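# Carry the carton around the corner onto yellow tape

## Task

Bring the carton around the corner and set it down on the area outlined in yellow tape. It must stand upright, lie completely within the tape without overlapping it, and not be toppled or left leaning. It has to stay there by itself, not because the robot is still holding it.

## Robot and tools

Robot: a Hello Robot Stretch 4 with a single arm. It has an omni-wheel base, a lift that rides up and down a mast, an arm that telescopes forward from the lift, a wrist with yaw, pitch and roll joints, and a two-finger gripper. It stands about 1.6 m tall, and its base edge is no more than 0.23 m from the base origin. Cameras: head_camera (420x560 pinhole), head_left_camera and head_right_camera (420x672 fisheye), and wrist_camera (616x392 pinhole). A loose object may sometimes get a brief external shove.

Frames: the base frame has its origin on the floor under the base centre, with x forward, y left and z up. hand_pose is reported in this frame. It marks a point between the open fingertips, and its axes match the base frame when all wrist joints are 0. The printed value may not be exact. The odometry frame is the base frame as it was when the scene began. base_odometry comes from wheel rotation, so wheel slip shows up as motion. Its heading is in radians, positive to the left, from -3.142 to 3.142.

execute_actions: the argument actions is a list holding one action or none. An empty list only reports the state and images. An action may contain base, joints, or both, plus optional pace and contact_limits. Alternatively it may be {"end_of_arm": "enable_torque"} on its own, which re-energises wrist or gripper motors that switched off. All motions in one action begin at the same moment, and one action runs for at most 15 s.
- base: give exactly one key. Each is a relative move measured from the base position in the latest reported state. translate_m drives straight in metres, -2 to 2, positive forward. strafe_m slides sideways in metres, -2 to 2, positive to the left. rotate_rad turns in place in radians, -3.2 to 3.2, positive counter-clockwise seen from above.
- joints: absolute targets, keyed by joint name. lift_m runs 0 to 1.2 m. arm_m runs 0 to 0.55 m of extension. wrist_yaw_rad runs -1.134 to 4.276: 0 points ahead, positive turns left, 3.14 is stowed, and above 3.4 it can hit the arm. wrist_pitch_rad runs -1.117 to 4.259: 0 is level and 1.57 points down. wrist_roll_rad runs -1.117 to 4.259: at 0 the fingers are level, and positive turns clockwise when seen from behind the hand. gripper_m runs -0.038 to 0.141 m and is the fingertip gap; values below 0 press the fingers together. A joint counts as done within ±0.004 for lift, arm and gripper, ±0.02 for yaw and roll, and ±0.05 for pitch. A joint target out of range is clipped and the result notes it. An unknown key or any other invalid value rejects the call, and nothing moves. A joint you omit may keep driving toward its earlier target.
- pace: "slow", "default", "fast" or "max". Top base speeds are 0.1/0.3/0.4/0.6 m/s and turning speeds are 1/2/3/4 rad/s. Above lift_m 0.2, a raised lift lowers these caps, down to 0.3 m/s and 1 rad/s at full height.
- contact_limits: only arm_m may be set, from 0 (gentlest) to 0.75 (firmest). If left out it is 0.5. It sets how much force stops the arm motion.
- cameras: a list of camera names, or "all". If it is omitted or null you get every camera, and [] gives none. The pictures line lists the images in the order they appear.

wait: seconds from 0 to 10. Nothing new is commanded, and it returns the same report as an empty action.
zoom_image: camera plus region [x0, y0, x1, y1] in pixels of that camera's latest full image, with the origin at the top left. The region can be at most 504x504.
finished_scene: scene is the number of the current scene. It ends that scene permanently, reports whether the goal was met, and gives the next task. Call it only once the carton rests on its own inside the tape. To learn the current scene and task, send an empty execute_actions.

Result lines: base_status and joint_status describe how each commanded motion ended. "done" for the base only means the wheels turned the commanded amount. "off_target" means the part stopped short and may still be pushing. "contact_stop_at_<key>" means the part ran into something; it drops its target and may go slack, so a slack lift can sink under load and slack wheels can roll. "limit_stop_at_tilt" means the lean is over 6 degrees; lift, arm and wheels go slack and refuse commands until the lean eases. "limit_stop_at_own_body" means a self-collision block; you can still move away from the body. "torque_fault" means a wrist or gripper motor gave out and went limp until enable_torque is sent. After any stop, the remaining movement calls in the same reply are skipped. on_its_own covers what you did not command; its "held at" value is a held target, not a measured position. lidar_m gives 12 ranges in metres from the base origin, in 30-degree sectors: the 1st is straight ahead, then counter-clockwise (4th left, 7th behind, 10th right). "-" means nothing detected or closer than 0.25 m. The lidar sees roughly from 0.15 m up to robot height and can miss clear objects and thin legs. wrist_depth_mm is a 7x7 grid of median depths, 100 to 2000 mm, starting at the top left. If turned_by_wheels and turned_by_imu disagree by more than about 0.1 rad, the base likely slipped or hit something, and the heading error is about their difference. base_tilt is in degrees, with forward and right positive. motor_effort is a percentage of maximum, positive toward higher joint values, with the peak during the action in brackets. For wheel_0, wheel_1 and wheel_2, positive turns the base right. The gripper_m reading does not show whether you are holding anything; look for a clear rise in gripper effort.

Gripping: command a gap smaller than the carton's width. A smaller gap squeezes harder and pulls the object in toward the wrist; opening pushes it out. If the fingertips catch on a surface below them, raise the lift.

Start and cautions: to unfold the wrist, send lift_m 0.4 and wrist_yaw_rad 0 in one action. Pitching the gripper up (below -0.2) while rolled (below -0.4 or above 4) risks self-collision. With over 1 kg held and arm_m above 0.2, driving or turning can tip the robot, especially at faster paces. Steady pushing or pulling with a high gripper or a firm contact limit can also tip it. A level gripper carrying more than about 2 kg can trigger a torque fault. Avoid dropping, sliding or slamming the carton, hitting things hard, and leaving the carton tilted or overhanging the tape. Time spent moving matters, so favour short, direct motions.

Each tool is called after "Call:" in YAML: its name, and indented under it one key for each argument.

## Session

Call:
execute_actions:
  actions: []

Scene clock: 0.00 s.
base_odometry: x=+0.000 y=+0.000 heading=+0.000 (m, m, rad; odometry frame)
turned_by_wheels: +0.000 (rad since the last result)
turned_by_imu: +0.000 (rad since the last result)
base_tilt: forward=+0.1 right=+0.5 (deg)
lidar_m: 0.62 0.63 0.72 0.66 0.67 0.86 1.59 1.25 0.80 0.72 0.75 0.67
base_status: not commanded
joint_positions: lift_m=+0.186 arm_m=-0.001 wrist_yaw_rad=+3.149 wrist_pitch_rad=+0.019 wrist_roll_rad=+0.014 gripper_m=+0.057
joint_status: not commanded
motor_effort: lift_m=+20 arm_m=+0 wrist_yaw_rad=+0 wrist_pitch_rad=-8 wrist_roll_rad=-1 gripper_m=-4 wheel_0=+0 wheel_1=+0 wheel_2=+1 (%)
hand_pose: x=-0.1189 y=+0.0853 z=+0.3585 quat_wxyz=(-0.004, -0.009, +0.007, +1.000) (m; base frame)
wrist_depth_mm: - 137 260 - 1756 1060 778 / - 117 137 - 1708 1042 768 / - 118 147 - 1708 1025 778 / 135 136 209 - 1708 1025 778 / 1464 - 1708 - 1618 1008 750 / 1281 1397 198 1537 213 1008 750 / 904 854 976 156 931 904 741
pictures: head_camera, head_left_camera, head_right_camera, wrist_camera
Images, in order (width x height): head_camera 420x560, head_left_camera 420x672, head_right_camera 420x672, wrist_camera 616x392.

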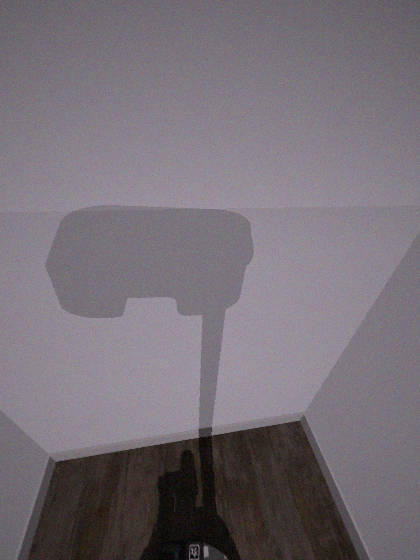

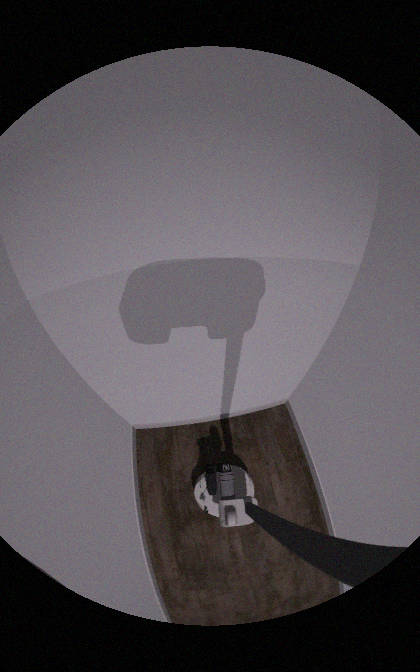

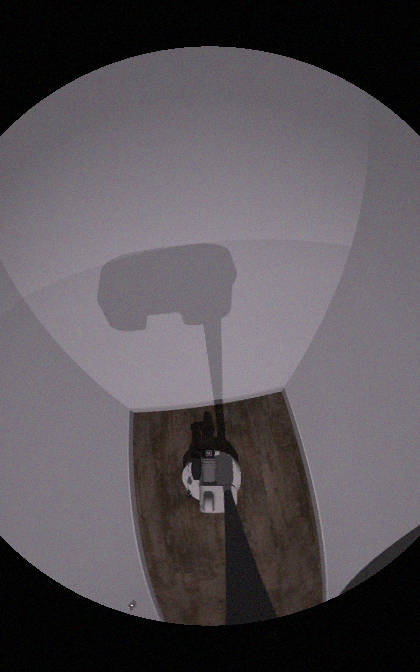

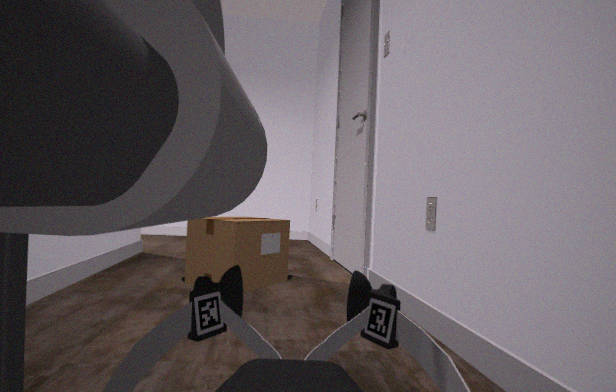

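Call:
execute_actions:
  actions:
    - {"base":{"rotate_rad":-3.0},"pace":"fast"}

Call:
execute_actions:
  actions:
    - {"base":{"translate_m":0.9},"pace":"fast"}

Scene clock: 4.83 s.
base_odometry: x=+0.000 y=+0.000 heading=-3.000 (m, m, rad; odometry frame)
turned_by_wheels: -3.000 (rad since the last result)
turned_by_imu: -3.011 (rad since the last result)
base_tilt: forward=+0.0 right=+0.6 (deg)
lidar_m: 1.60 1.07 0.76 0.72 0.75 0.64 0.62 0.64 0.69 0.65 0.68 0.96
base_status: done
joint_positions: lift_m=+0.186 arm_m=-0.001 wrist_yaw_rad=+3.149 wrist_pitch_rad=+0.019 wrist_roll_rad=+0.014 gripper_m=+0.057
joint_status: not commanded
motor_effort: lift_m=+20(20) arm_m=-1(0) wrist_yaw_rad=+1(1) wrist_pitch_rad=-10(7) wrist_roll_rad=+0(1) gripper_m=-3(3) wheel_0=+0(6) wheel_1=+1(12) wheel_2=-1(6) (%)
hand_pose: x=-0.1189 y=+0.0853 z=+0.3585 quat_wxyz=(-0.004, -0.009, +0.007, +1.000) (m; base frame)
wrist_depth_mm: - 137 262 741 741 750 750 / - 117 137 741 741 741 750 / - 118 147 741 732 741 750 / 136 136 210 732 741 741 741 / 732 732 732 732 732 741 732 / 723 732 198 732 213 732 741 / 715 715 723 156 732 732 732
pictures: head_camera, head_left_camera, head_right_camera, wrist_camera
Images, in order (width x height): head_camera 420x560, head_left_camera 420x672, head_right_camera 420x672, wrist_camera 616x392.

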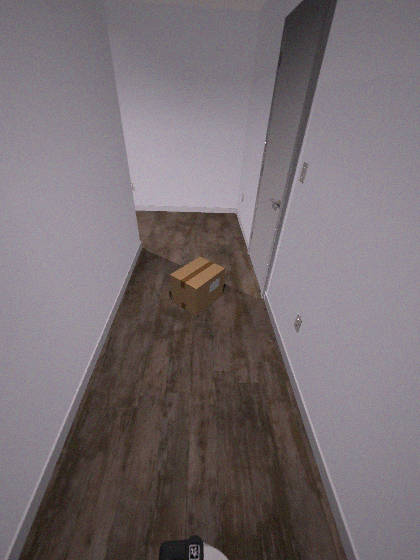

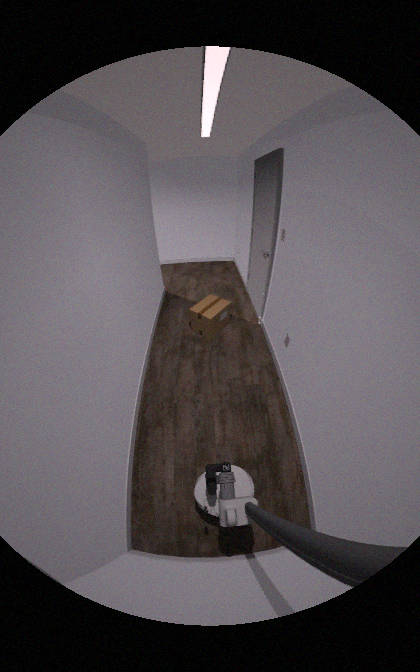

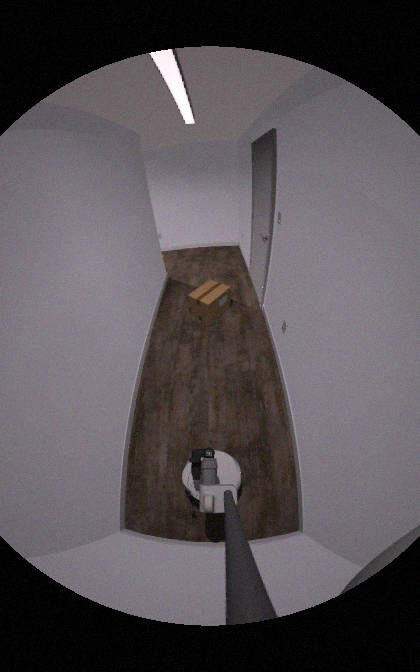

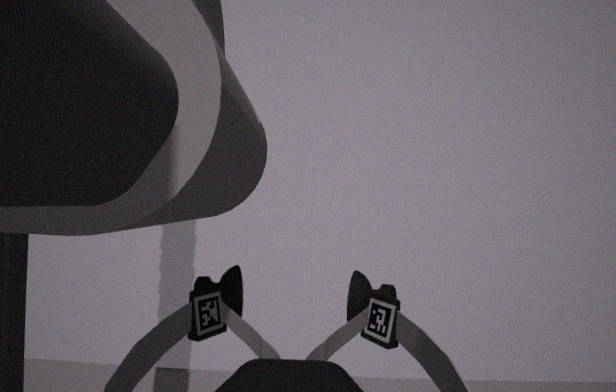

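Scene clock: 8.37 s.
base_odometry: x=-0.891 y=-0.127 heading=-3.000 (m, m, rad; odometry frame)
turned_by_wheels: +0.000 (rad since the last result)
turned_by_imu: -0.001 (rad since the last result)
base_tilt: forward=+0.0 right=+0.5 (deg)
lidar_m: 0.70 0.90 0.78 0.72 0.76 1.05 1.51 0.97 0.69 0.66 0.68 0.94
base_status: done
joint_positions: lift_m=+0.186 arm_m=-0.001 wrist_yaw_rad=+3.149 wrist_pitch_rad=+0.019 wrist_roll_rad=+0.014 gripper_m=+0.057
joint_status: not commanded
motor_effort: lift_m=+20(20) arm_m=-1(0) wrist_yaw_rad=+2(2) wrist_pitch_rad=-8(8) wrist_roll_rad=+0(1) gripper_m=-2(2) wheel_0=+0(6) wheel_1=+1(7) wheel_2=+2(14) (%)
hand_pose: x=-0.1189 y=+0.0853 z=+0.3585 quat_wxyz=(-0.004, -0.009, +0.007, +1.000) (m; base frame)
wrist_depth_mm: - 137 260 1618 1661 1499 1008 / - 117 137 1661 1661 1464 1008 / - 118 147 1661 1618 1430 976 / 136 136 209 1661 1618 1430 960 / 1098 1618 1618 1618 1661 1397 960 / 1118 1366 198 1499 213 1308 976 / 917 866 976 156 917 1025 931
pictures: head_camera, head_left_camera, head_right_camera, wrist_camera
Images, in order (width x height): head_camera 420x560, head_left_camera 420x672, head_right_camera 420x672, wrist_camera 616x392.

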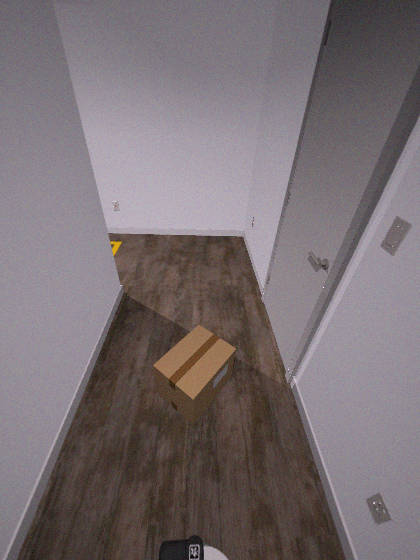

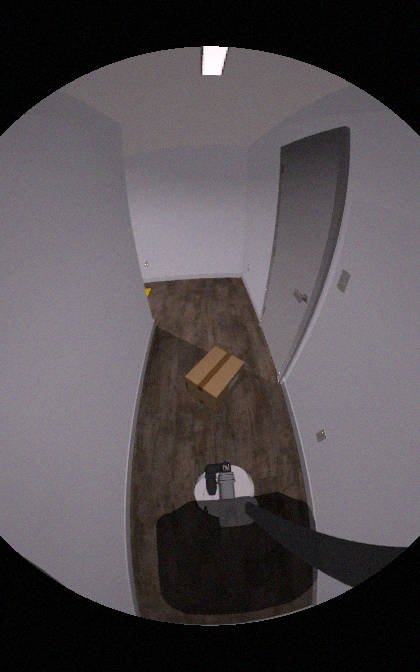

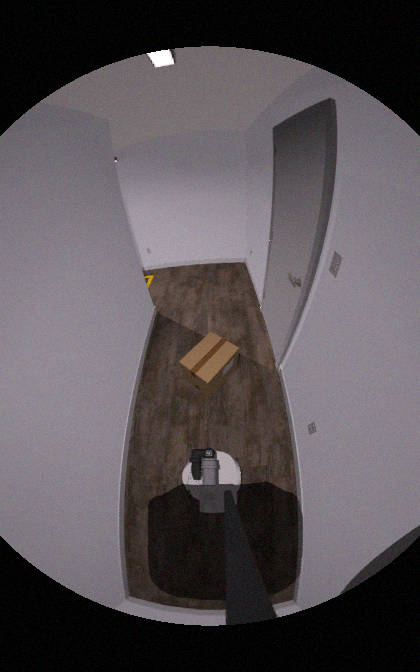

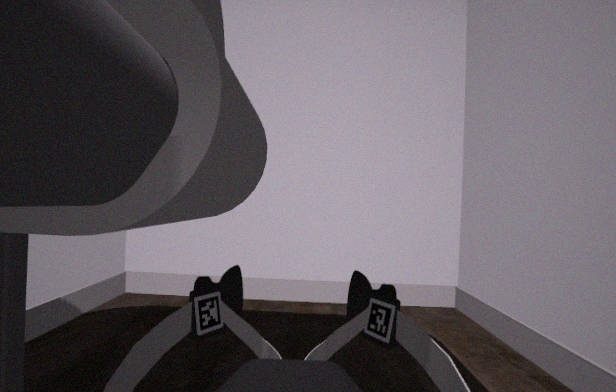

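Call:
execute_actions:
  actions:
    - {"base":{"strafe_m":-0.15},"pace":"fast"}
  cameras: []

Call:
execute_actions:
  actions:
    - {"base":{"translate_m":0.5},"pace":"fast"}
  cameras: []

Call:
execute_actions:
  actions:
    - {"base":{"translate_m":0.3},"pace":"slow"}
  cameras: ["head_camera","head_right_camera"]

Scene clock: 23.33 s.
base_odometry: x=-0.912 y=+0.021 heading=-3.000 (m, m, rad; odometry frame)
turned_by_wheels: +0.000 (rad since the last result)
turned_by_imu: -0.001 (rad since the last result)
base_tilt: forward=+0.1 right=+0.5 (deg)
lidar_m: 0.72 0.75 0.93 0.87 0.92 1.27 1.52 0.74 0.54 0.50 0.52 0.72
base_status: done
joint_positions: lift_m=+0.186 arm_m=-0.001 wrist_yaw_rad=+3.149 wrist_pitch_rad=+0.019 wrist_roll_rad=+0.014 gripper_m=+0.057
joint_status: not commanded
motor_effort: lift_m=+20(20) arm_m=+0(0) wrist_yaw_rad=+1(1) wrist_pitch_rad=-6(9) wrist_roll_rad=+0(1) gripper_m=-2(5) wheel_0=-2(11) wheel_1=+1(12) wheel_2=+0(1) (%)
hand_pose: x=-0.1189 y=+0.0853 z=+0.3585 quat_wxyz=(-0.004, -0.009, +0.007, +1.000) (m; base frame)
wrist_depth_mm: - 137 262 1618 1661 1661 1255 / - 117 137 1661 1661 1661 1205 / - 118 147 1661 1618 1661 1182 / 136 136 210 1618 1618 1661 1182 / 878 1336 1576 1618 1618 1618 1182 / 904 1255 198 1537 213 1464 1160 / 866 866 960 156 946 1008 1042
pictures: none
No camera images: the call's "cameras" was empty. Leave "cameras" out to get every camera's image.

Scene clock: 25.87 s.
base_odometry: x=-1.407 y=-0.050 heading=-3.000 (m, m, rad; odometry frame)
turned_by_wheels: +0.000 (rad since the last result)
turned_by_imu: -0.001 (rad since the last result)
base_tilt: forward=+0.1 right=+0.6 (deg)
lidar_m: 0.32 0.25 0.39 0.88 0.94 1.28 2.01 0.75 0.53 0.49 0.53 0.68
base_status: done
joint_positions: lift_m=+0.186 arm_m=-0.001 wrist_yaw_rad=+3.149 wrist_pitch_rad=+0.019 wrist_roll_rad=+0.014 gripper_m=+0.057
joint_status: not commanded
motor_effort: lift_m=+20(20) arm_m=+0(0) wrist_yaw_rad=+1(1) wrist_pitch_rad=-7(9) wrist_roll_rad=-1(1) gripper_m=-2(1) wheel_0=-1(6) wheel_1=+1(8) wheel_2=+0(14) (%)
hand_pose: x=-0.1189 y=+0.0853 z=+0.3585 quat_wxyz=(-0.004, -0.009, +0.007, +1.000) (m; base frame)
wrist_depth_mm: - 137 262 - - 1863 1255 / - 117 137 - - 1808 1205 / - 118 147 - - 1808 1205 / 136 136 210 - - 1808 1205 / 878 1308 - - - 1708 1182 / 904 1229 198 1537 213 1464 1160 / 866 866 960 156 931 1042 1042
pictures: none
No camera images: the call's "cameras" was empty. Leave "cameras" out to get every camera's image.

Scene clock: 30.17 s.
base_odometry: x=-1.703 y=-0.092 heading=-2.998 (m, m, rad; odometry frame)
turned_by_wheels: +0.001 (rad since the last result)
turned_by_imu: +0.001 (rad since the last result)
base_tilt: forward=+0.0 right=+0.5 (deg)
lidar_m: 0.26 0.27 0.25 0.28 0.93 1.28 2.13 0.75 0.51 0.49 0.50 0.70
base_status: done
joint_positions: lift_m=+0.186 arm_m=-0.001 wrist_yaw_rad=+3.149 wrist_pitch_rad=+0.019 wrist_roll_rad=+0.014 gripper_m=+0.057
joint_status: not commanded
motor_effort: lift_m=+20(20) arm_m=+0(0) wrist_yaw_rad=+0(1) wrist_pitch_rad=-8(7) wrist_roll_rad=+0(1) gripper_m=-2(3) wheel_0=+12(12) wheel_1=+18(19) wheel_2=-12(13) (%)
hand_pose: x=-0.1189 y=+0.0853 z=+0.3585 quat_wxyz=(-0.004, -0.009, +0.007, +1.000) (m; base frame)
wrist_depth_mm: - 137 262 - - 1808 1255 / - 117 137 - - 1808 1229 / - 118 147 - - 1808 1205 / 136 136 210 - - 1756 1205 / 878 1308 - - - 1756 1182 / 891 1255 198 1537 213 1499 1160 / 866 854 946 156 931 1042 1042
pictures: head_camera, head_right_camera
Images, in order (width x height): head_camera 420x560, head_right_camera 420x672.

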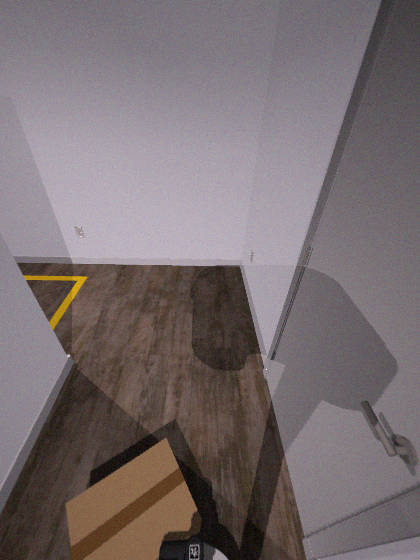

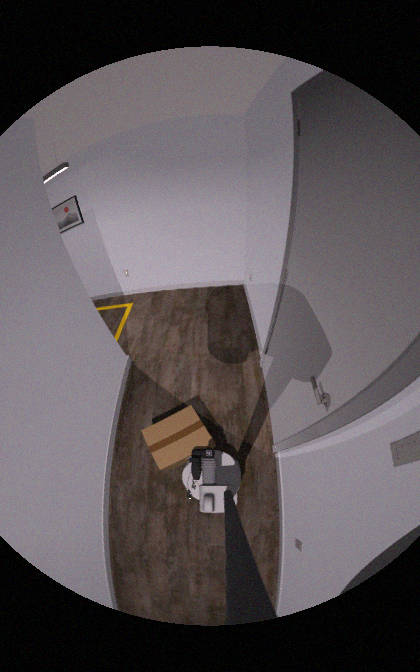

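Call:
execute_actions:
  actions:
    - {"base":{"translate_m":-0.28},"pace":"fast"}
  cameras: []

Call:
execute_actions:
  actions:
    - {"base":{"strafe_m":0.27},"pace":"fast"}
  cameras: []

Call:
execute_actions:
  actions:
    - {"base":{"translate_m":0.25},"pace":"slow"}
  cameras: ["head_camera","head_right_camera"]

Scene clock: 37.37 s.
base_odometry: x=-1.426 y=-0.052 heading=-2.999 (m, m, rad; odometry frame)
turned_by_wheels: +0.000 (rad since the last result)
turned_by_imu: -0.001 (rad since the last result)
base_tilt: forward=+0.1 right=+0.5 (deg)
lidar_m: 0.44 0.42 0.45 0.89 0.94 1.26 2.04 0.75 0.52 0.50 0.51 0.67
base_status: done
joint_positions: lift_m=+0.186 arm_m=-0.001 wrist_yaw_rad=+3.149 wrist_pitch_rad=+0.019 wrist_roll_rad=+0.014 gripper_m=+0.057
joint_status: not commanded
motor_effort: lift_m=+20(20) arm_m=+0(0) wrist_yaw_rad=+1(0) wrist_pitch_rad=-8(7) wrist_roll_rad=+0(0) gripper_m=-3(4) wheel_0=-1(12) wheel_1=-2(16) wheel_2=-1(11) (%)
hand_pose: x=-0.1189 y=+0.0853 z=+0.3585 quat_wxyz=(-0.004, -0.009, +0.007, +1.000) (m; base frame)
wrist_depth_mm: - 137 260 - - 1808 1255 / - 117 137 - - 1863 1229 / - 118 147 - - 1756 1205 / 136 136 209 - - 1756 1182 / 878 1336 - - - 1708 1182 / 904 1255 198 1537 213 1464 1160 / 854 854 960 156 946 1025 1042
pictures: none
No camera images: the call's "cameras" was empty. Leave "cameras" out to get every camera's image.

Scene clock: 39.17 s.
base_odometry: x=-1.388 y=-0.319 heading=-2.999 (m, m, rad; odometry frame)
turned_by_wheels: +0.000 (rad since the last result)
turned_by_imu: +0.001 (rad since the last result)
base_tilt: forward=+0.1 right=+0.5 (deg)
lidar_m: 0.32 0.41 0.65 0.62 0.65 0.90 2.04 1.13 0.80 0.77 0.81 0.43
base_status: done
joint_positions: lift_m=+0.186 arm_m=-0.001 wrist_yaw_rad=+3.149 wrist_pitch_rad=+0.019 wrist_roll_rad=+0.014 gripper_m=+0.057
joint_status: not commanded
motor_effort: lift_m=+20(20) arm_m=+0(0) wrist_yaw_rad=+0(2) wrist_pitch_rad=-6(5) wrist_roll_rad=-1(1) gripper_m=-2(2) wheel_0=+1(11) wheel_1=-2(13) wheel_2=+0(0) (%)
hand_pose: x=-0.1189 y=+0.0853 z=+0.3585 quat_wxyz=(-0.004, -0.009, +0.007, +1.000) (m; base frame)
wrist_depth_mm: - 137 260 - - 1255 854 / - 117 137 - - 1205 831 / - 118 147 - - 1205 831 / 136 136 209 - - 1182 820 / 1255 1921 - - - 1160 820 / 1229 1397 198 1499 213 1160 809 / 904 842 960 156 946 960 788
pictures: none
No camera images: the call's "cameras" was empty. Leave "cameras" out to get every camera's image.

Scene clock: 42.97 s.
base_odometry: x=-1.634 y=-0.355 heading=-2.998 (m, m, rad; odometry frame)
turned_by_wheels: +0.001 (rad since the last result)
turned_by_imu: +0.000 (rad since the last result)
base_tilt: forward=+0.1 right=+0.5 (deg)
lidar_m: 0.25 0.28 0.65 0.62 0.66 0.90 2.29 1.13 0.82 0.77 0.78 0.25
base_status: done
joint_positions: lift_m=+0.186 arm_m=-0.001 wrist_yaw_rad=+3.149 wrist_pitch_rad=+0.019 wrist_roll_rad=+0.014 gripper_m=+0.057
joint_status: not commanded
motor_effort: lift_m=+20(20) arm_m=+0(0) wrist_yaw_rad=+0(0) wrist_pitch_rad=-8(6) wrist_roll_rad=-1(1) gripper_m=-2(2) wheel_0=+15(17) wheel_1=+13(13) wheel_2=-17(17) (%)
hand_pose: x=-0.1189 y=+0.0853 z=+0.3585 quat_wxyz=(-0.004, -0.009, +0.007, +1.000) (m; base frame)
wrist_depth_mm: - 137 260 - - 1255 842 / - 117 137 - - 1205 842 / - 118 147 - - 1205 842 / 136 136 209 - - 1182 820 / 1255 1921 - - - 1182 820 / 1255 1397 198 1537 213 1138 809 / 904 854 946 156 946 976 798
pictures: head_camera, head_right_camera
Images, in order (width x height): head_camera 420x560, head_right_camera 420x672.

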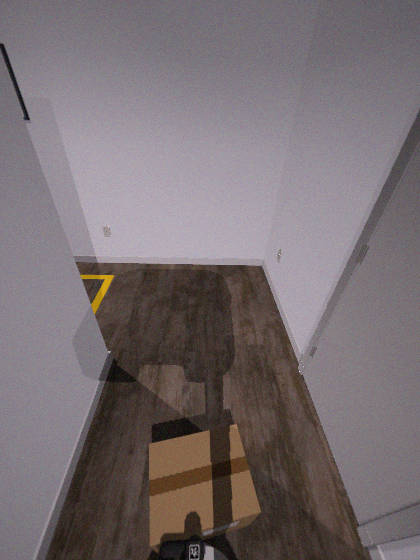

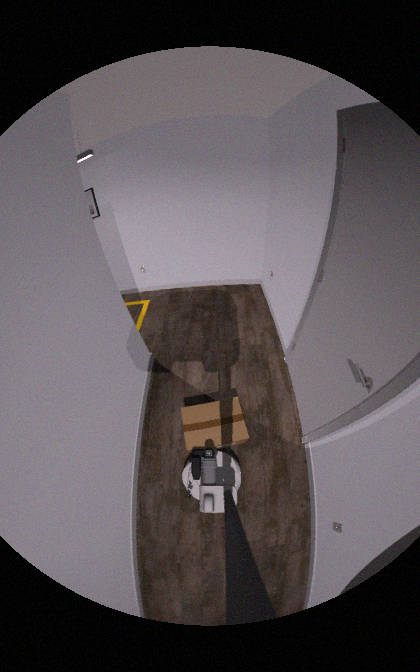

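Call:
execute_actions:
  actions:
    - {"base":{"translate_m":0.2}}
  cameras: ["head_camera"]

Scene clock: 47.67 s.
base_odometry: x=-1.832 y=-0.384 heading=-2.997 (m, m, rad; odometry frame)
turned_by_wheels: +0.000 (rad since the last result)
turned_by_imu: +0.001 (rad since the last result)
base_tilt: forward=+0.0 right=+0.5 (deg)
lidar_m: 0.25 0.26 0.65 0.63 0.66 0.90 2.44 1.13 0.81 0.72 0.28 0.25
base_status: done
joint_positions: lift_m=+0.186 arm_m=-0.001 wrist_yaw_rad=+3.149 wrist_pitch_rad=+0.019 wrist_roll_rad=+0.014 gripper_m=+0.057
joint_status: not commanded
motor_effort: lift_m=+20(20) arm_m=+0(0) wrist_yaw_rad=+1(2) wrist_pitch_rad=-10(7) wrist_roll_rad=-1(0) gripper_m=-2(3) wheel_0=+11(26) wheel_1=+8(15) wheel_2=-15(28) (%)
hand_pose: x=-0.1189 y=+0.0853 z=+0.3585 quat_wxyz=(-0.004, -0.009, +0.007, +1.000) (m; base frame)
wrist_depth_mm: - 137 262 - - 1205 854 / - 117 137 - - 1229 831 / - 118 147 - - 1205 831 / 135 136 209 - - 1205 820 / 1281 1983 - - - 1160 820 / 1205 1397 198 1499 213 1160 809 / 904 854 946 156 946 976 788
pictures: head_camera
Images, in order (width x height): head_camera 420x560.

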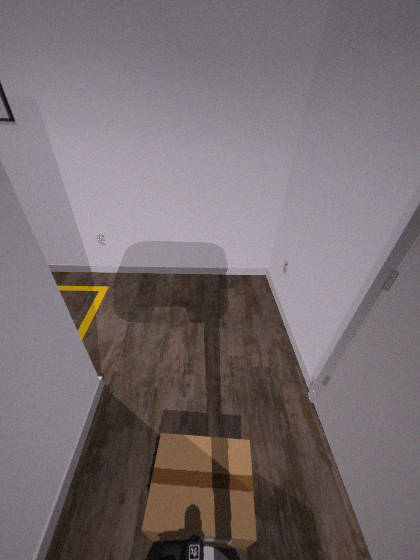

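Call:
execute_actions:
  actions:
    - {"base":{"strafe_m":-0.07}}
  cameras: ["head_camera"]

Call:
execute_actions:
  actions:
    - {"base":{"translate_m":0.25}}
  cameras: ["head_camera"]

Scene clock: 52.10 s.
base_odometry: x=-1.841 y=-0.315 heading=-2.997 (m, m, rad; odometry frame)
turned_by_wheels: +0.001 (rad since the last result)
turned_by_imu: +0.001 (rad since the last result)
base_tilt: forward=-0.1 right=+0.6 (deg)
lidar_m: 0.25 0.26 0.73 0.69 0.72 1.00 2.49 1.01 0.73 0.65 0.67 0.25
base_status: done
joint_positions: lift_m=+0.186 arm_m=-0.001 wrist_yaw_rad=+3.149 wrist_pitch_rad=+0.019 wrist_roll_rad=+0.014 gripper_m=+0.057
joint_status: not commanded
motor_effort: lift_m=+20(20) arm_m=+0(0) wrist_yaw_rad=+0(1) wrist_pitch_rad=-7(8) wrist_roll_rad=-1(1) gripper_m=-2(4) wheel_0=+18(28) wheel_1=+5(8) wheel_2=-12(18) (%)
hand_pose: x=-0.1189 y=+0.0853 z=+0.3585 quat_wxyz=(-0.004, -0.009, +0.007, +1.000) (m; base frame)
wrist_depth_mm: - 137 262 - - 1397 946 / - 117 137 - - 1366 946 / - 118 147 - - 1397 917 / 136 136 209 - - 1336 904 / 1160 1756 - - - 1308 917 / 1138 1397 198 1499 213 1281 904 / 904 866 960 156 931 1042 878
pictures: head_camera
Images, in order (width x height): head_camera 420x560.

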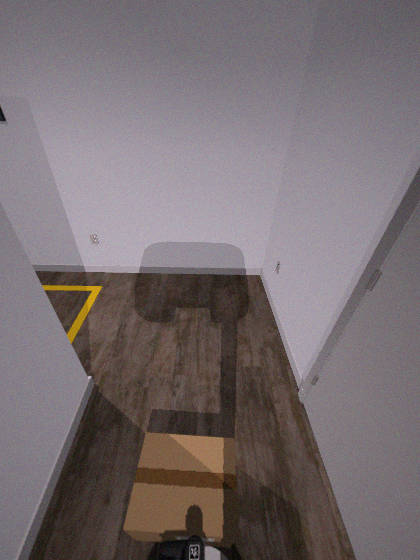

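Scene clock: 54.37 s.
base_odometry: x=-2.088 y=-0.351 heading=-2.996 (m, m, rad; odometry frame)
turned_by_wheels: +0.001 (rad since the last result)
turned_by_imu: +0.000 (rad since the last result)
base_tilt: forward=+0.0 right=+0.5 (deg)
lidar_m: 0.25 0.25 0.29 0.70 0.72 0.98 2.76 1.01 0.70 0.64 0.72 0.25
base_status: done
joint_positions: lift_m=+0.186 arm_m=-0.001 wrist_yaw_rad=+3.149 wrist_pitch_rad=+0.019 wrist_roll_rad=+0.014 gripper_m=+0.057
joint_status: not commanded
motor_effort: lift_m=+20(20) arm_m=-1(1) wrist_yaw_rad=+3(1) wrist_pitch_rad=-8(10) wrist_roll_rad=-1(1) gripper_m=-4(3) wheel_0=+15(22) wheel_1=+12(17) wheel_2=-16(29) (%)
hand_pose: x=-0.1189 y=+0.0853 z=+0.3585 quat_wxyz=(-0.004, -0.009, +0.007, +1.000) (m; base frame)
wrist_depth_mm: - 137 260 - - 1397 946 / - 117 137 - - 1397 946 / - 118 147 - - 1366 917 / 136 136 210 - - 1336 904 / 1160 1756 - - - 1308 904 / 1182 1397 198 1537 213 1281 917 / 904 866 960 156 931 1025 891
pictures: head_camera
Images, in order (width x height): head_camera 420x560.

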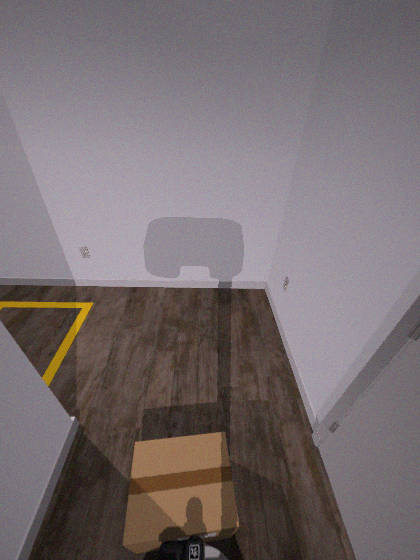

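Slightly overcorrected; shifting left.

Call:
execute_actions:
  actions:
    - {"base":{"strafe_m":0.1}}
  cameras: []

Call:
execute_actions:
  actions:
    - {"base":{"translate_m":0.3}}
  cameras: ["head_camera"]

Scene clock: 59.77 s.
base_odometry: x=-2.073 y=-0.450 heading=-2.996 (m, m, rad; odometry frame)
turned_by_wheels: +0.000 (rad since the last result)
turned_by_imu: +0.000 (rad since the last result)
base_tilt: forward=+0.0 right=+0.4 (deg)
lidar_m: 0.25 0.27 0.62 0.59 0.62 0.85 2.52 1.17 0.81 0.75 0.35 0.25
base_status: done
joint_positions: lift_m=+0.186 arm_m=-0.001 wrist_yaw_rad=+3.149 wrist_pitch_rad=+0.019 wrist_roll_rad=+0.014 gripper_m=+0.057
joint_status: not commanded
motor_effort: lift_m=+20(20) arm_m=+0(1) wrist_yaw_rad=+2(0) wrist_pitch_rad=-8(7) wrist_roll_rad=+0(0) gripper_m=-3(5) wheel_0=+0(13) wheel_1=+10(20) wheel_2=-14(16) (%)
hand_pose: x=-0.1189 y=+0.0853 z=+0.3585 quat_wxyz=(-0.004, -0.009, +0.007, +1.000) (m; base frame)
wrist_depth_mm: - 137 262 - - 1182 798 / - 117 137 - - 1182 798 / - 118 147 - - 1138 788 / 135 136 210 - - 1138 798 / 1308 1983 - - - 1118 768 / 1229 1430 198 1537 213 1098 768 / 904 866 946 156 946 960 750
pictures: none
No camera images: the call's "cameras" was empty. Leave "cameras" out to get every camera's image.

Scene clock: 62.23 s.
base_odometry: x=-2.369 y=-0.493 heading=-2.996 (m, m, rad; odometry frame)
turned_by_wheels: +0.000 (rad since the last result)
turned_by_imu: +0.000 (rad since the last result)
base_tilt: forward=+0.0 right=+0.5 (deg)
lidar_m: 0.25 0.25 0.62 0.59 0.62 0.87 2.52 1.18 0.82 0.78 0.25 0.25
base_status: done
joint_positions: lift_m=+0.186 arm_m=-0.001 wrist_yaw_rad=+3.149 wrist_pitch_rad=+0.019 wrist_roll_rad=+0.014 gripper_m=+0.057
joint_status: not commanded
motor_effort: lift_m=+21(20) arm_m=+0(1) wrist_yaw_rad=+1(1) wrist_pitch_rad=-5(8) wrist_roll_rad=-1(0) gripper_m=-2(0) wheel_0=+9(21) wheel_1=+6(18) wheel_2=-16(25) (%)
hand_pose: x=-0.1189 y=+0.0853 z=+0.3585 quat_wxyz=(-0.004, -0.009, +0.007, +1.000) (m; base frame)
wrist_depth_mm: - 137 262 - - 1182 798 / - 117 137 - - 1160 798 / - 118 147 - - 1138 798 / 136 136 209 - - 1118 788 / 1308 1983 - - - 1118 778 / 1229 1397 198 1499 213 1078 759 / 904 854 946 156 946 946 750
pictures: head_camera
Images, in order (width x height): head_camera 420x560.

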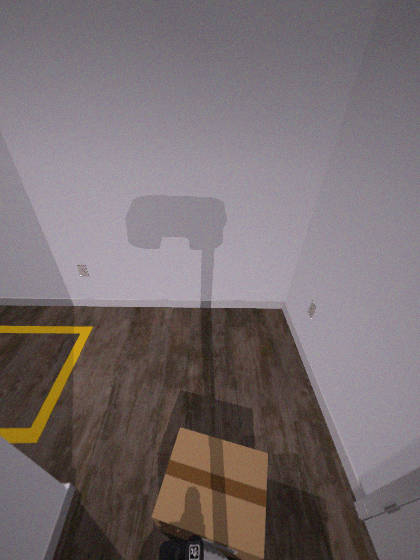

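Call:
execute_actions:
  actions:
    - {"base":{"translate_m":-0.05}}
  cameras: []

Call:
execute_actions:
  actions:
    - {"base":{"strafe_m":-0.16}}
  cameras: []

Call:
execute_actions:
  actions:
    - {"base":{"translate_m":0.33}}
  cameras: ["head_camera"]

Scene clock: 72.30 s.
base_odometry: x=-2.319 y=-0.486 heading=-2.996 (m, m, rad; odometry frame)
turned_by_wheels: +0.000 (rad since the last result)
turned_by_imu: -0.001 (rad since the last result)
base_tilt: forward=+0.0 right=+0.5 (deg)
lidar_m: 0.25 0.28 0.63 0.59 0.62 0.86 2.52 1.17 0.81 0.77 0.30 0.25
base_status: done
joint_positions: lift_m=+0.186 arm_m=-0.001 wrist_yaw_rad=+3.149 wrist_pitch_rad=+0.019 wrist_roll_rad=+0.014 gripper_m=+0.057
joint_status: not commanded
motor_effort: lift_m=+20(20) arm_m=+0(0) wrist_yaw_rad=+0(2) wrist_pitch_rad=-8(8) wrist_roll_rad=-1(0) gripper_m=-2(2) wheel_0=-2(9) wheel_1=-3(4) wheel_2=+0(13) (%)
hand_pose: x=-0.1189 y=+0.0853 z=+0.3585 quat_wxyz=(-0.004, -0.009, +0.007, +1.000) (m; base frame)
wrist_depth_mm: - 137 260 - - 1182 809 / - 117 137 - - 1160 788 / - 118 147 - - 1138 788 / 136 136 209 - - 1118 778 / 1308 1983 - - - 1118 768 / 1229 1397 199 1499 213 1098 759 / 904 866 960 156 946 946 750
pictures: none
No camera images: the call's "cameras" was empty. Leave "cameras" out to get every camera's image.

Scene clock: 74.07 s.
base_odometry: x=-2.342 y=-0.328 heading=-2.997 (m, m, rad; odometry frame)
turned_by_wheels: +0.000 (rad since the last result)
turned_by_imu: -0.001 (rad since the last result)
base_tilt: forward=+0.0 right=+0.5 (deg)
lidar_m: 0.25 0.25 0.44 0.75 0.79 1.09 2.59 0.94 0.65 0.62 0.66 0.25
base_status: done
joint_positions: lift_m=+0.186 arm_m=-0.001 wrist_yaw_rad=+3.149 wrist_pitch_rad=+0.019 wrist_roll_rad=+0.014 gripper_m=+0.057
joint_status: not commanded
motor_effort: lift_m=+20(20) arm_m=+0(0) wrist_yaw_rad=+0(1) wrist_pitch_rad=-7(8) wrist_roll_rad=-1(1) gripper_m=-2(2) wheel_0=+0(6) wheel_1=+0(10) wheel_2=+0(3) (%)
hand_pose: x=-0.1189 y=+0.0853 z=+0.3585 quat_wxyz=(-0.004, -0.009, +0.007, +1.000) (m; base frame)
wrist_depth_mm: - 137 260 - - 1537 1042 / - 117 137 - - 1499 1042 / - 118 147 - - 1464 1008 / 136 136 210 - - 1499 991 / 1078 1661 - - - 1464 991 / 1098 1366 198 1537 213 1308 991 / 904 866 960 156 931 1042 960
pictures: none
No camera images: the call's "cameras" was empty. Leave "cameras" out to get every camera's image.

Scene clock: 76.63 s.
base_odometry: x=-2.668 y=-0.376 heading=-2.996 (m, m, rad; odometry frame)
turned_by_wheels: +0.000 (rad since the last result)
turned_by_imu: -0.001 (rad since the last result)
base_tilt: forward=+0.1 right=+0.6 (deg)
lidar_m: 0.25 0.27 0.26 0.75 0.79 1.07 2.62 0.86 0.65 0.60 0.67 0.25
base_status: done
joint_positions: lift_m=+0.186 arm_m=-0.001 wrist_yaw_rad=+3.149 wrist_pitch_rad=+0.019 wrist_roll_rad=+0.014 gripper_m=+0.057
joint_status: not commanded
motor_effort: lift_m=+20(20) arm_m=+0(1) wrist_yaw_rad=+1(0) wrist_pitch_rad=-5(7) wrist_roll_rad=-1(1) gripper_m=-3(4) wheel_0=+9(20) wheel_1=+11(17) wheel_2=-14(28) (%)
hand_pose: x=-0.1189 y=+0.0853 z=+0.3585 quat_wxyz=(-0.004, -0.009, +0.007, +1.000) (m; base frame)
wrist_depth_mm: - 137 260 - - 1499 1042 / - 117 137 - - 1499 1042 / - 118 147 - - 1499 1008 / 136 136 209 - - 1464 1008 / 1078 1661 - - - 1430 976 / 1118 1397 198 1499 213 1308 991 / 904 866 960 156 946 1025 976
pictures: head_camera
Images, in order (width x height): head_camera 420x560.

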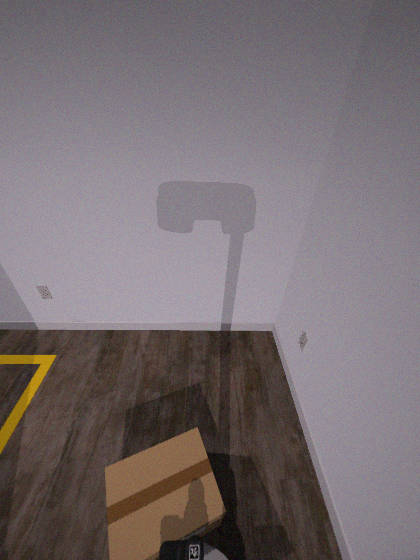

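Call:
execute_actions:
  actions:
    - {"base":{"translate_m":0.27}}
  cameras: []

Call:
execute_actions:
  actions:
    - {"base":{"rotate_rad":1.2},"pace":"slow"}
  cameras: ["head_camera","head_right_camera"]

Scene clock: 81.87 s.
base_odometry: x=-2.935 y=-0.415 heading=-2.995 (m, m, rad; odometry frame)
turned_by_wheels: +0.001 (rad since the last result)
turned_by_imu: +0.000 (rad since the last result)
base_tilt: forward=+0.0 right=+0.5 (deg)
lidar_m: 0.25 0.26 0.25 0.29 0.79 1.09 2.59 0.91 0.65 0.64 0.67 0.93
base_status: done
joint_positions: lift_m=+0.186 arm_m=-0.001 wrist_yaw_rad=+3.149 wrist_pitch_rad=+0.019 wrist_roll_rad=+0.014 gripper_m=+0.057
joint_status: not commanded
motor_effort: lift_m=+20(20) arm_m=+0(0) wrist_yaw_rad=+0(0) wrist_pitch_rad=-8(9) wrist_roll_rad=+0(0) gripper_m=-1(3) wheel_0=+10(16) wheel_1=+16(19) wheel_2=-9(28) (%)
hand_pose: x=-0.1189 y=+0.0853 z=+0.3585 quat_wxyz=(-0.004, -0.009, +0.007, +1.000) (m; base frame)
wrist_depth_mm: - 137 260 - - 1537 1025 / - 117 137 - - 1499 1042 / - 118 147 - - 1499 1008 / 136 136 210 - - 1464 991 / 1042 1661 - - - 1430 976 / 1078 1366 198 1537 213 1336 991 / 917 866 946 156 931 1042 960
pictures: none
No camera images: the call's "cameras" was empty. Leave "cameras" out to get every camera's image.

Scene clock: 84.37 s.
base_odometry: x=-2.935 y=-0.415 heading=-1.795 (m, m, rad; odometry frame)
turned_by_wheels: +1.200 (rad since the last result)
turned_by_imu: +1.203 (rad since the last result)
base_tilt: forward=+0.0 right=+0.6 (deg)
lidar_m: 0.26 0.78 0.82 1.30 1.60 0.79 0.65 0.64 0.70 1.11 0.25 0.25
base_status: done
joint_positions: lift_m=+0.186 arm_m=-0.001 wrist_yaw_rad=+3.149 wrist_pitch_rad=+0.019 wrist_roll_rad=+0.014 gripper_m=+0.057
joint_status: not commanded
motor_effort: lift_m=+20(20) arm_m=+0(0) wrist_yaw_rad=+1(2) wrist_pitch_rad=-8(9) wrist_roll_rad=-1(1) gripper_m=-4(4) wheel_0=-1(12) wheel_1=-3(12) wheel_2=-2(19) (%)
hand_pose: x=-0.1189 y=+0.0853 z=+0.3585 quat_wxyz=(-0.004, -0.009, +0.007, +1.000) (m; base frame)
wrist_depth_mm: - 137 262 820 904 1008 1118 / - 117 137 820 891 991 1138 / - 118 147 820 904 991 1118 / 136 136 210 820 891 1008 1138 / 661 715 768 820 904 1008 1138 / 668 707 198 820 213 1008 1138 / 668 691 750 156 878 976 1078
pictures: head_camera, head_right_camera
Images, in order (width x height): head_camera 420x560, head_right_camera 420x672.

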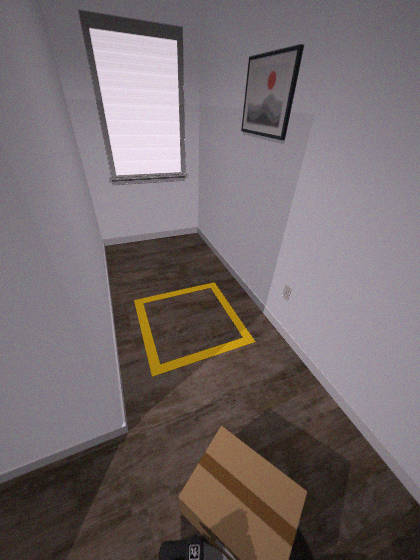

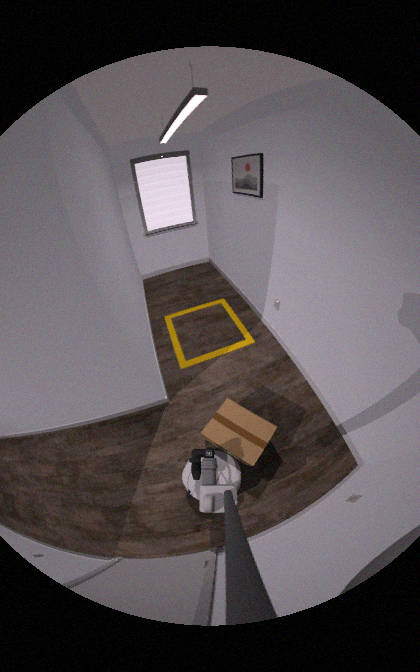

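Call:
execute_actions:
  actions:
    - {"base":{"translate_m":-0.21},"pace":"fast"}
  cameras: []

Call:
execute_actions:
  actions:
    - {"base":{"strafe_m":-0.25},"pace":"fast"}
  cameras: []

Call:
execute_actions:
  actions:
    - {"base":{"translate_m":0.3},"pace":"slow"}
  cameras: ["head_camera"]

Scene clock: 89.53 s.
base_odometry: x=-2.888 y=-0.210 heading=-1.795 (m, m, rad; odometry frame)
turned_by_wheels: +0.000 (rad since the last result)
turned_by_imu: -0.001 (rad since the last result)
base_tilt: forward=+0.1 right=+0.5 (deg)
lidar_m: 0.42 0.95 1.06 1.65 1.05 0.53 0.43 0.44 0.49 0.77 1.24 0.37
base_status: done
joint_positions: lift_m=+0.186 arm_m=-0.001 wrist_yaw_rad=+3.149 wrist_pitch_rad=+0.019 wrist_roll_rad=+0.014 gripper_m=+0.057
joint_status: not commanded
motor_effort: lift_m=+20(20) arm_m=+0(0) wrist_yaw_rad=+1(1) wrist_pitch_rad=-6(6) wrist_roll_rad=-1(0) gripper_m=-3(2) wheel_0=+1(6) wheel_1=-1(9) wheel_2=-2(10) (%)
hand_pose: x=-0.1189 y=+0.0853 z=+0.3585 quat_wxyz=(-0.004, -0.009, +0.007, +1.000) (m; base frame)
wrist_depth_mm: - 137 260 615 668 750 831 / - 117 137 609 661 741 820 / - 118 147 615 668 750 831 / 136 136 209 609 668 741 831 / 496 535 564 615 676 741 831 / 496 530 198 609 213 750 820 / 500 517 564 156 647 750 820
pictures: none
No camera images: the call's "cameras" was empty. Leave "cameras" out to get every camera's image.

Scene clock: 91.30 s.
base_odometry: x=-3.132 y=-0.154 heading=-1.795 (m, m, rad; odometry frame)
turned_by_wheels: +0.000 (rad since the last result)
turned_by_imu: -0.001 (rad since the last result)
base_tilt: forward=+0.0 right=+0.5 (deg)
lidar_m: 0.30 0.38 1.16 1.79 0.87 0.45 0.35 0.36 0.40 0.61 0.98 0.45
base_status: done
joint_positions: lift_m=+0.186 arm_m=-0.001 wrist_yaw_rad=+3.149 wrist_pitch_rad=+0.019 wrist_roll_rad=+0.014 gripper_m=+0.057
joint_status: not commanded
motor_effort: lift_m=+20(20) arm_m=+0(0) wrist_yaw_rad=+1(3) wrist_pitch_rad=-7(6) wrist_roll_rad=-1(1) gripper_m=-4(2) wheel_0=-2(12) wheel_1=+3(13) wheel_2=-1(0) (%)
hand_pose: x=-0.1189 y=+0.0853 z=+0.3585 quat_wxyz=(-0.004, -0.009, +0.007, +1.000) (m; base frame)
wrist_depth_mm: - 137 262 530 564 621 691 / - 118 137 535 574 627 699 / - 118 147 535 569 627 699 / 136 136 210 535 574 627 691 / 421 455 492 535 569 627 691 / 424 449 198 535 213 627 691 / 424 439 480 156 559 621 699
pictures: none
No camera images: the call's "cameras" was empty. Leave "cameras" out to get every camera's image.

Scene clock: 95.57 s.
base_odometry: x=-3.198 y=-0.446 heading=-1.796 (m, m, rad; odometry frame)
turned_by_wheels: +0.000 (rad since the last result)
turned_by_imu: -0.003 (rad since the last result)
base_tilt: forward=+0.0 right=+0.5 (deg)
lidar_m: 0.25 0.26 0.38 1.31 1.60 0.79 0.64 0.63 0.71 0.89 0.88 0.25
base_status: done
joint_positions: lift_m=+0.186 arm_m=-0.001 wrist_yaw_rad=+3.149 wrist_pitch_rad=+0.019 wrist_roll_rad=+0.014 gripper_m=+0.057
joint_status: not commanded
motor_effort: lift_m=+20(20) arm_m=-1(0) wrist_yaw_rad=+1(0) wrist_pitch_rad=-6(7) wrist_roll_rad=+0(1) gripper_m=-2(2) wheel_0=+5(6) wheel_1=+8(14) wheel_2=-17(28) (%)
hand_pose: x=-0.1189 y=+0.0853 z=+0.3585 quat_wxyz=(-0.004, -0.009, +0.007, +1.000) (m; base frame)
wrist_depth_mm: - 136 260 831 878 991 1098 / - 117 137 831 878 991 1118 / - 118 147 831 904 976 1098 / 136 136 210 831 891 991 1098 / 647 707 768 842 891 976 1118 / 661 707 198 831 213 991 1118 / 661 683 750 156 866 960 1060
pictures: head_camera
Images, in order (width x height): head_camera 420x560.

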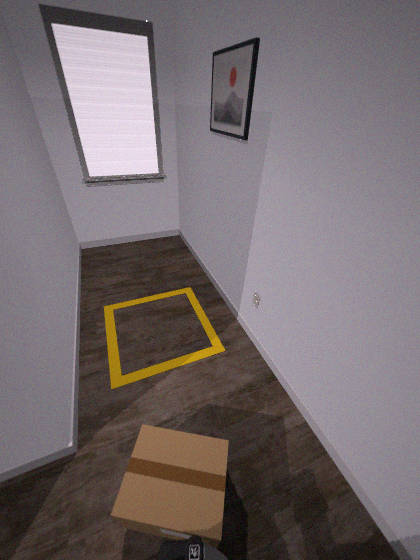

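Call:
execute_actions:
  actions:
    - {"base":{"translate_m":0.2}}
  cameras: []

Call:
execute_actions:
  actions:
    - {"base":{"rotate_rad":0.3},"pace":"slow"}
  cameras: ["head_camera"]

Scene clock: 99.87 s.
base_odometry: x=-3.243 y=-0.640 heading=-1.795 (m, m, rad; odometry frame)
turned_by_wheels: +0.001 (rad since the last result)
turned_by_imu: -0.001 (rad since the last result)
base_tilt: forward=+0.0 right=+0.5 (deg)
lidar_m: 0.25 0.25 0.26 1.00 2.07 0.99 0.80 0.82 0.90 0.83 0.82 0.25
base_status: done
joint_positions: lift_m=+0.186 arm_m=-0.001 wrist_yaw_rad=+3.149 wrist_pitch_rad=+0.019 wrist_roll_rad=+0.014 gripper_m=+0.057
joint_status: not commanded
motor_effort: lift_m=+20(20) arm_m=+0(0) wrist_yaw_rad=+0(0) wrist_pitch_rad=-7(7) wrist_roll_rad=-1(0) gripper_m=-2(2) wheel_0=+11(20) wheel_1=+12(16) wheel_2=-14(28) (%)
hand_pose: x=-0.1189 y=+0.0853 z=+0.3585 quat_wxyz=(-0.004, -0.009, +0.007, +1.000) (m; base frame)
wrist_depth_mm: - 137 262 1025 1098 1255 1366 / - 117 137 1042 1118 1205 1366 / - 118 147 1025 1098 1229 1366 / 136 136 210 1025 1118 1255 1397 / 820 878 931 1025 1118 1255 1366 / 809 866 198 1025 213 1229 1336 / 809 842 904 156 931 1042 1118
pictures: none
No camera images: the call's "cameras" was empty. Leave "cameras" out to get every camera's image.

Scene clock: 101.23 s.
base_odometry: x=-3.243 y=-0.640 heading=-1.495 (m, m, rad; odometry frame)
turned_by_wheels: +0.300 (rad since the last result)
turned_by_imu: +0.300 (rad since the last result)
base_tilt: forward=+0.1 right=+0.6 (deg)
lidar_m: 0.25 0.25 0.79 1.80 1.23 0.87 0.82 0.83 0.87 0.82 0.83 0.25
base_status: done
joint_positions: lift_m=+0.186 arm_m=-0.001 wrist_yaw_rad=+3.149 wrist_pitch_rad=+0.019 wrist_roll_rad=+0.014 gripper_m=+0.057
joint_status: not commanded
motor_effort: lift_m=+20(20) arm_m=-1(0) wrist_yaw_rad=+1(1) wrist_pitch_rad=-8(8) wrist_roll_rad=-1(1) gripper_m=-3(2) wheel_0=-1(11) wheel_1=-4(10) wheel_2=-2(18) (%)
hand_pose: x=-0.1189 y=+0.0853 z=+0.3585 quat_wxyz=(-0.004, -0.009, +0.007, +1.000) (m; base frame)
wrist_depth_mm: - 137 260 946 960 976 976 / - 117 137 946 960 976 976 / - 118 147 946 946 960 976 / 136 136 209 946 960 960 976 / 904 917 917 931 946 960 991 / 904 917 198 946 213 946 976 / 878 854 904 156 946 946 960
pictures: head_camera
Images, in order (width x height): head_camera 420x560.

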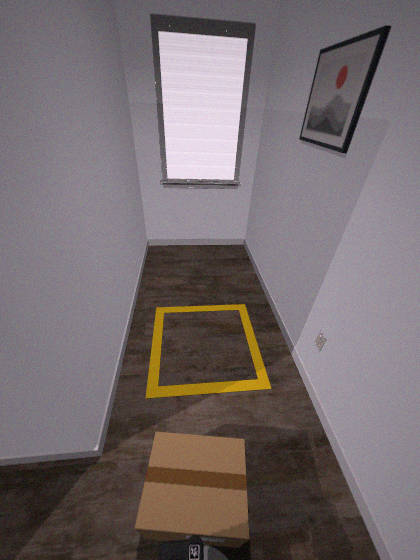

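Call:
execute_actions:
  actions:
    - {"base":{"translate_m":0.3}}
  cameras: ["head_camera"]

Scene clock: 105.40 s.
base_odometry: x=-3.220 y=-0.939 heading=-1.495 (m, m, rad; odometry frame)
turned_by_wheels: +0.001 (rad since the last result)
turned_by_imu: +0.000 (rad since the last result)
base_tilt: forward=+0.0 right=+0.5 (deg)
lidar_m: 0.25 0.25 0.58 0.90 1.69 1.19 1.12 1.15 0.84 0.80 0.83 0.25
base_status: done
joint_positions: lift_m=+0.186 arm_m=-0.001 wrist_yaw_rad=+3.149 wrist_pitch_rad=+0.019 wrist_roll_rad=+0.014 gripper_m=+0.057
joint_status: not commanded
motor_effort: lift_m=+20(20) arm_m=+0(0) wrist_yaw_rad=+0(0) wrist_pitch_rad=-6(8) wrist_roll_rad=-1(0) gripper_m=-4(0) wheel_0=+10(17) wheel_1=+9(14) wheel_2=-13(25) (%)
hand_pose: x=-0.1189 y=+0.0853 z=+0.3585 quat_wxyz=(-0.004, -0.009, +0.007, +1.000) (m; base frame)
wrist_depth_mm: - 137 260 1255 1281 1255 1308 / - 117 137 1255 1255 1255 1281 / - 118 147 1255 1255 1255 1281 / 136 136 209 1255 1281 1255 1281 / 1182 1205 1229 1229 1255 1255 1281 / 1160 1205 197 1229 213 1255 1281 / 917 866 960 156 946 1042 1118
pictures: head_camera
Images, in order (width x height): head_camera 420x560.

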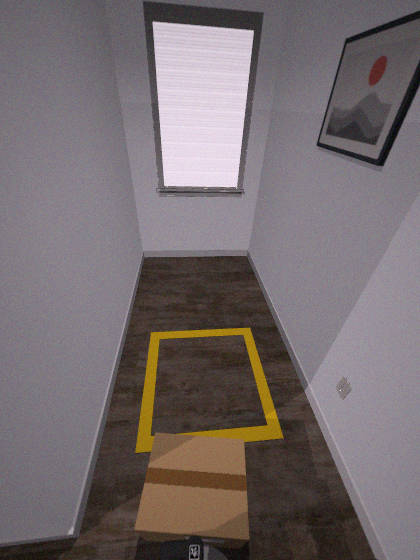

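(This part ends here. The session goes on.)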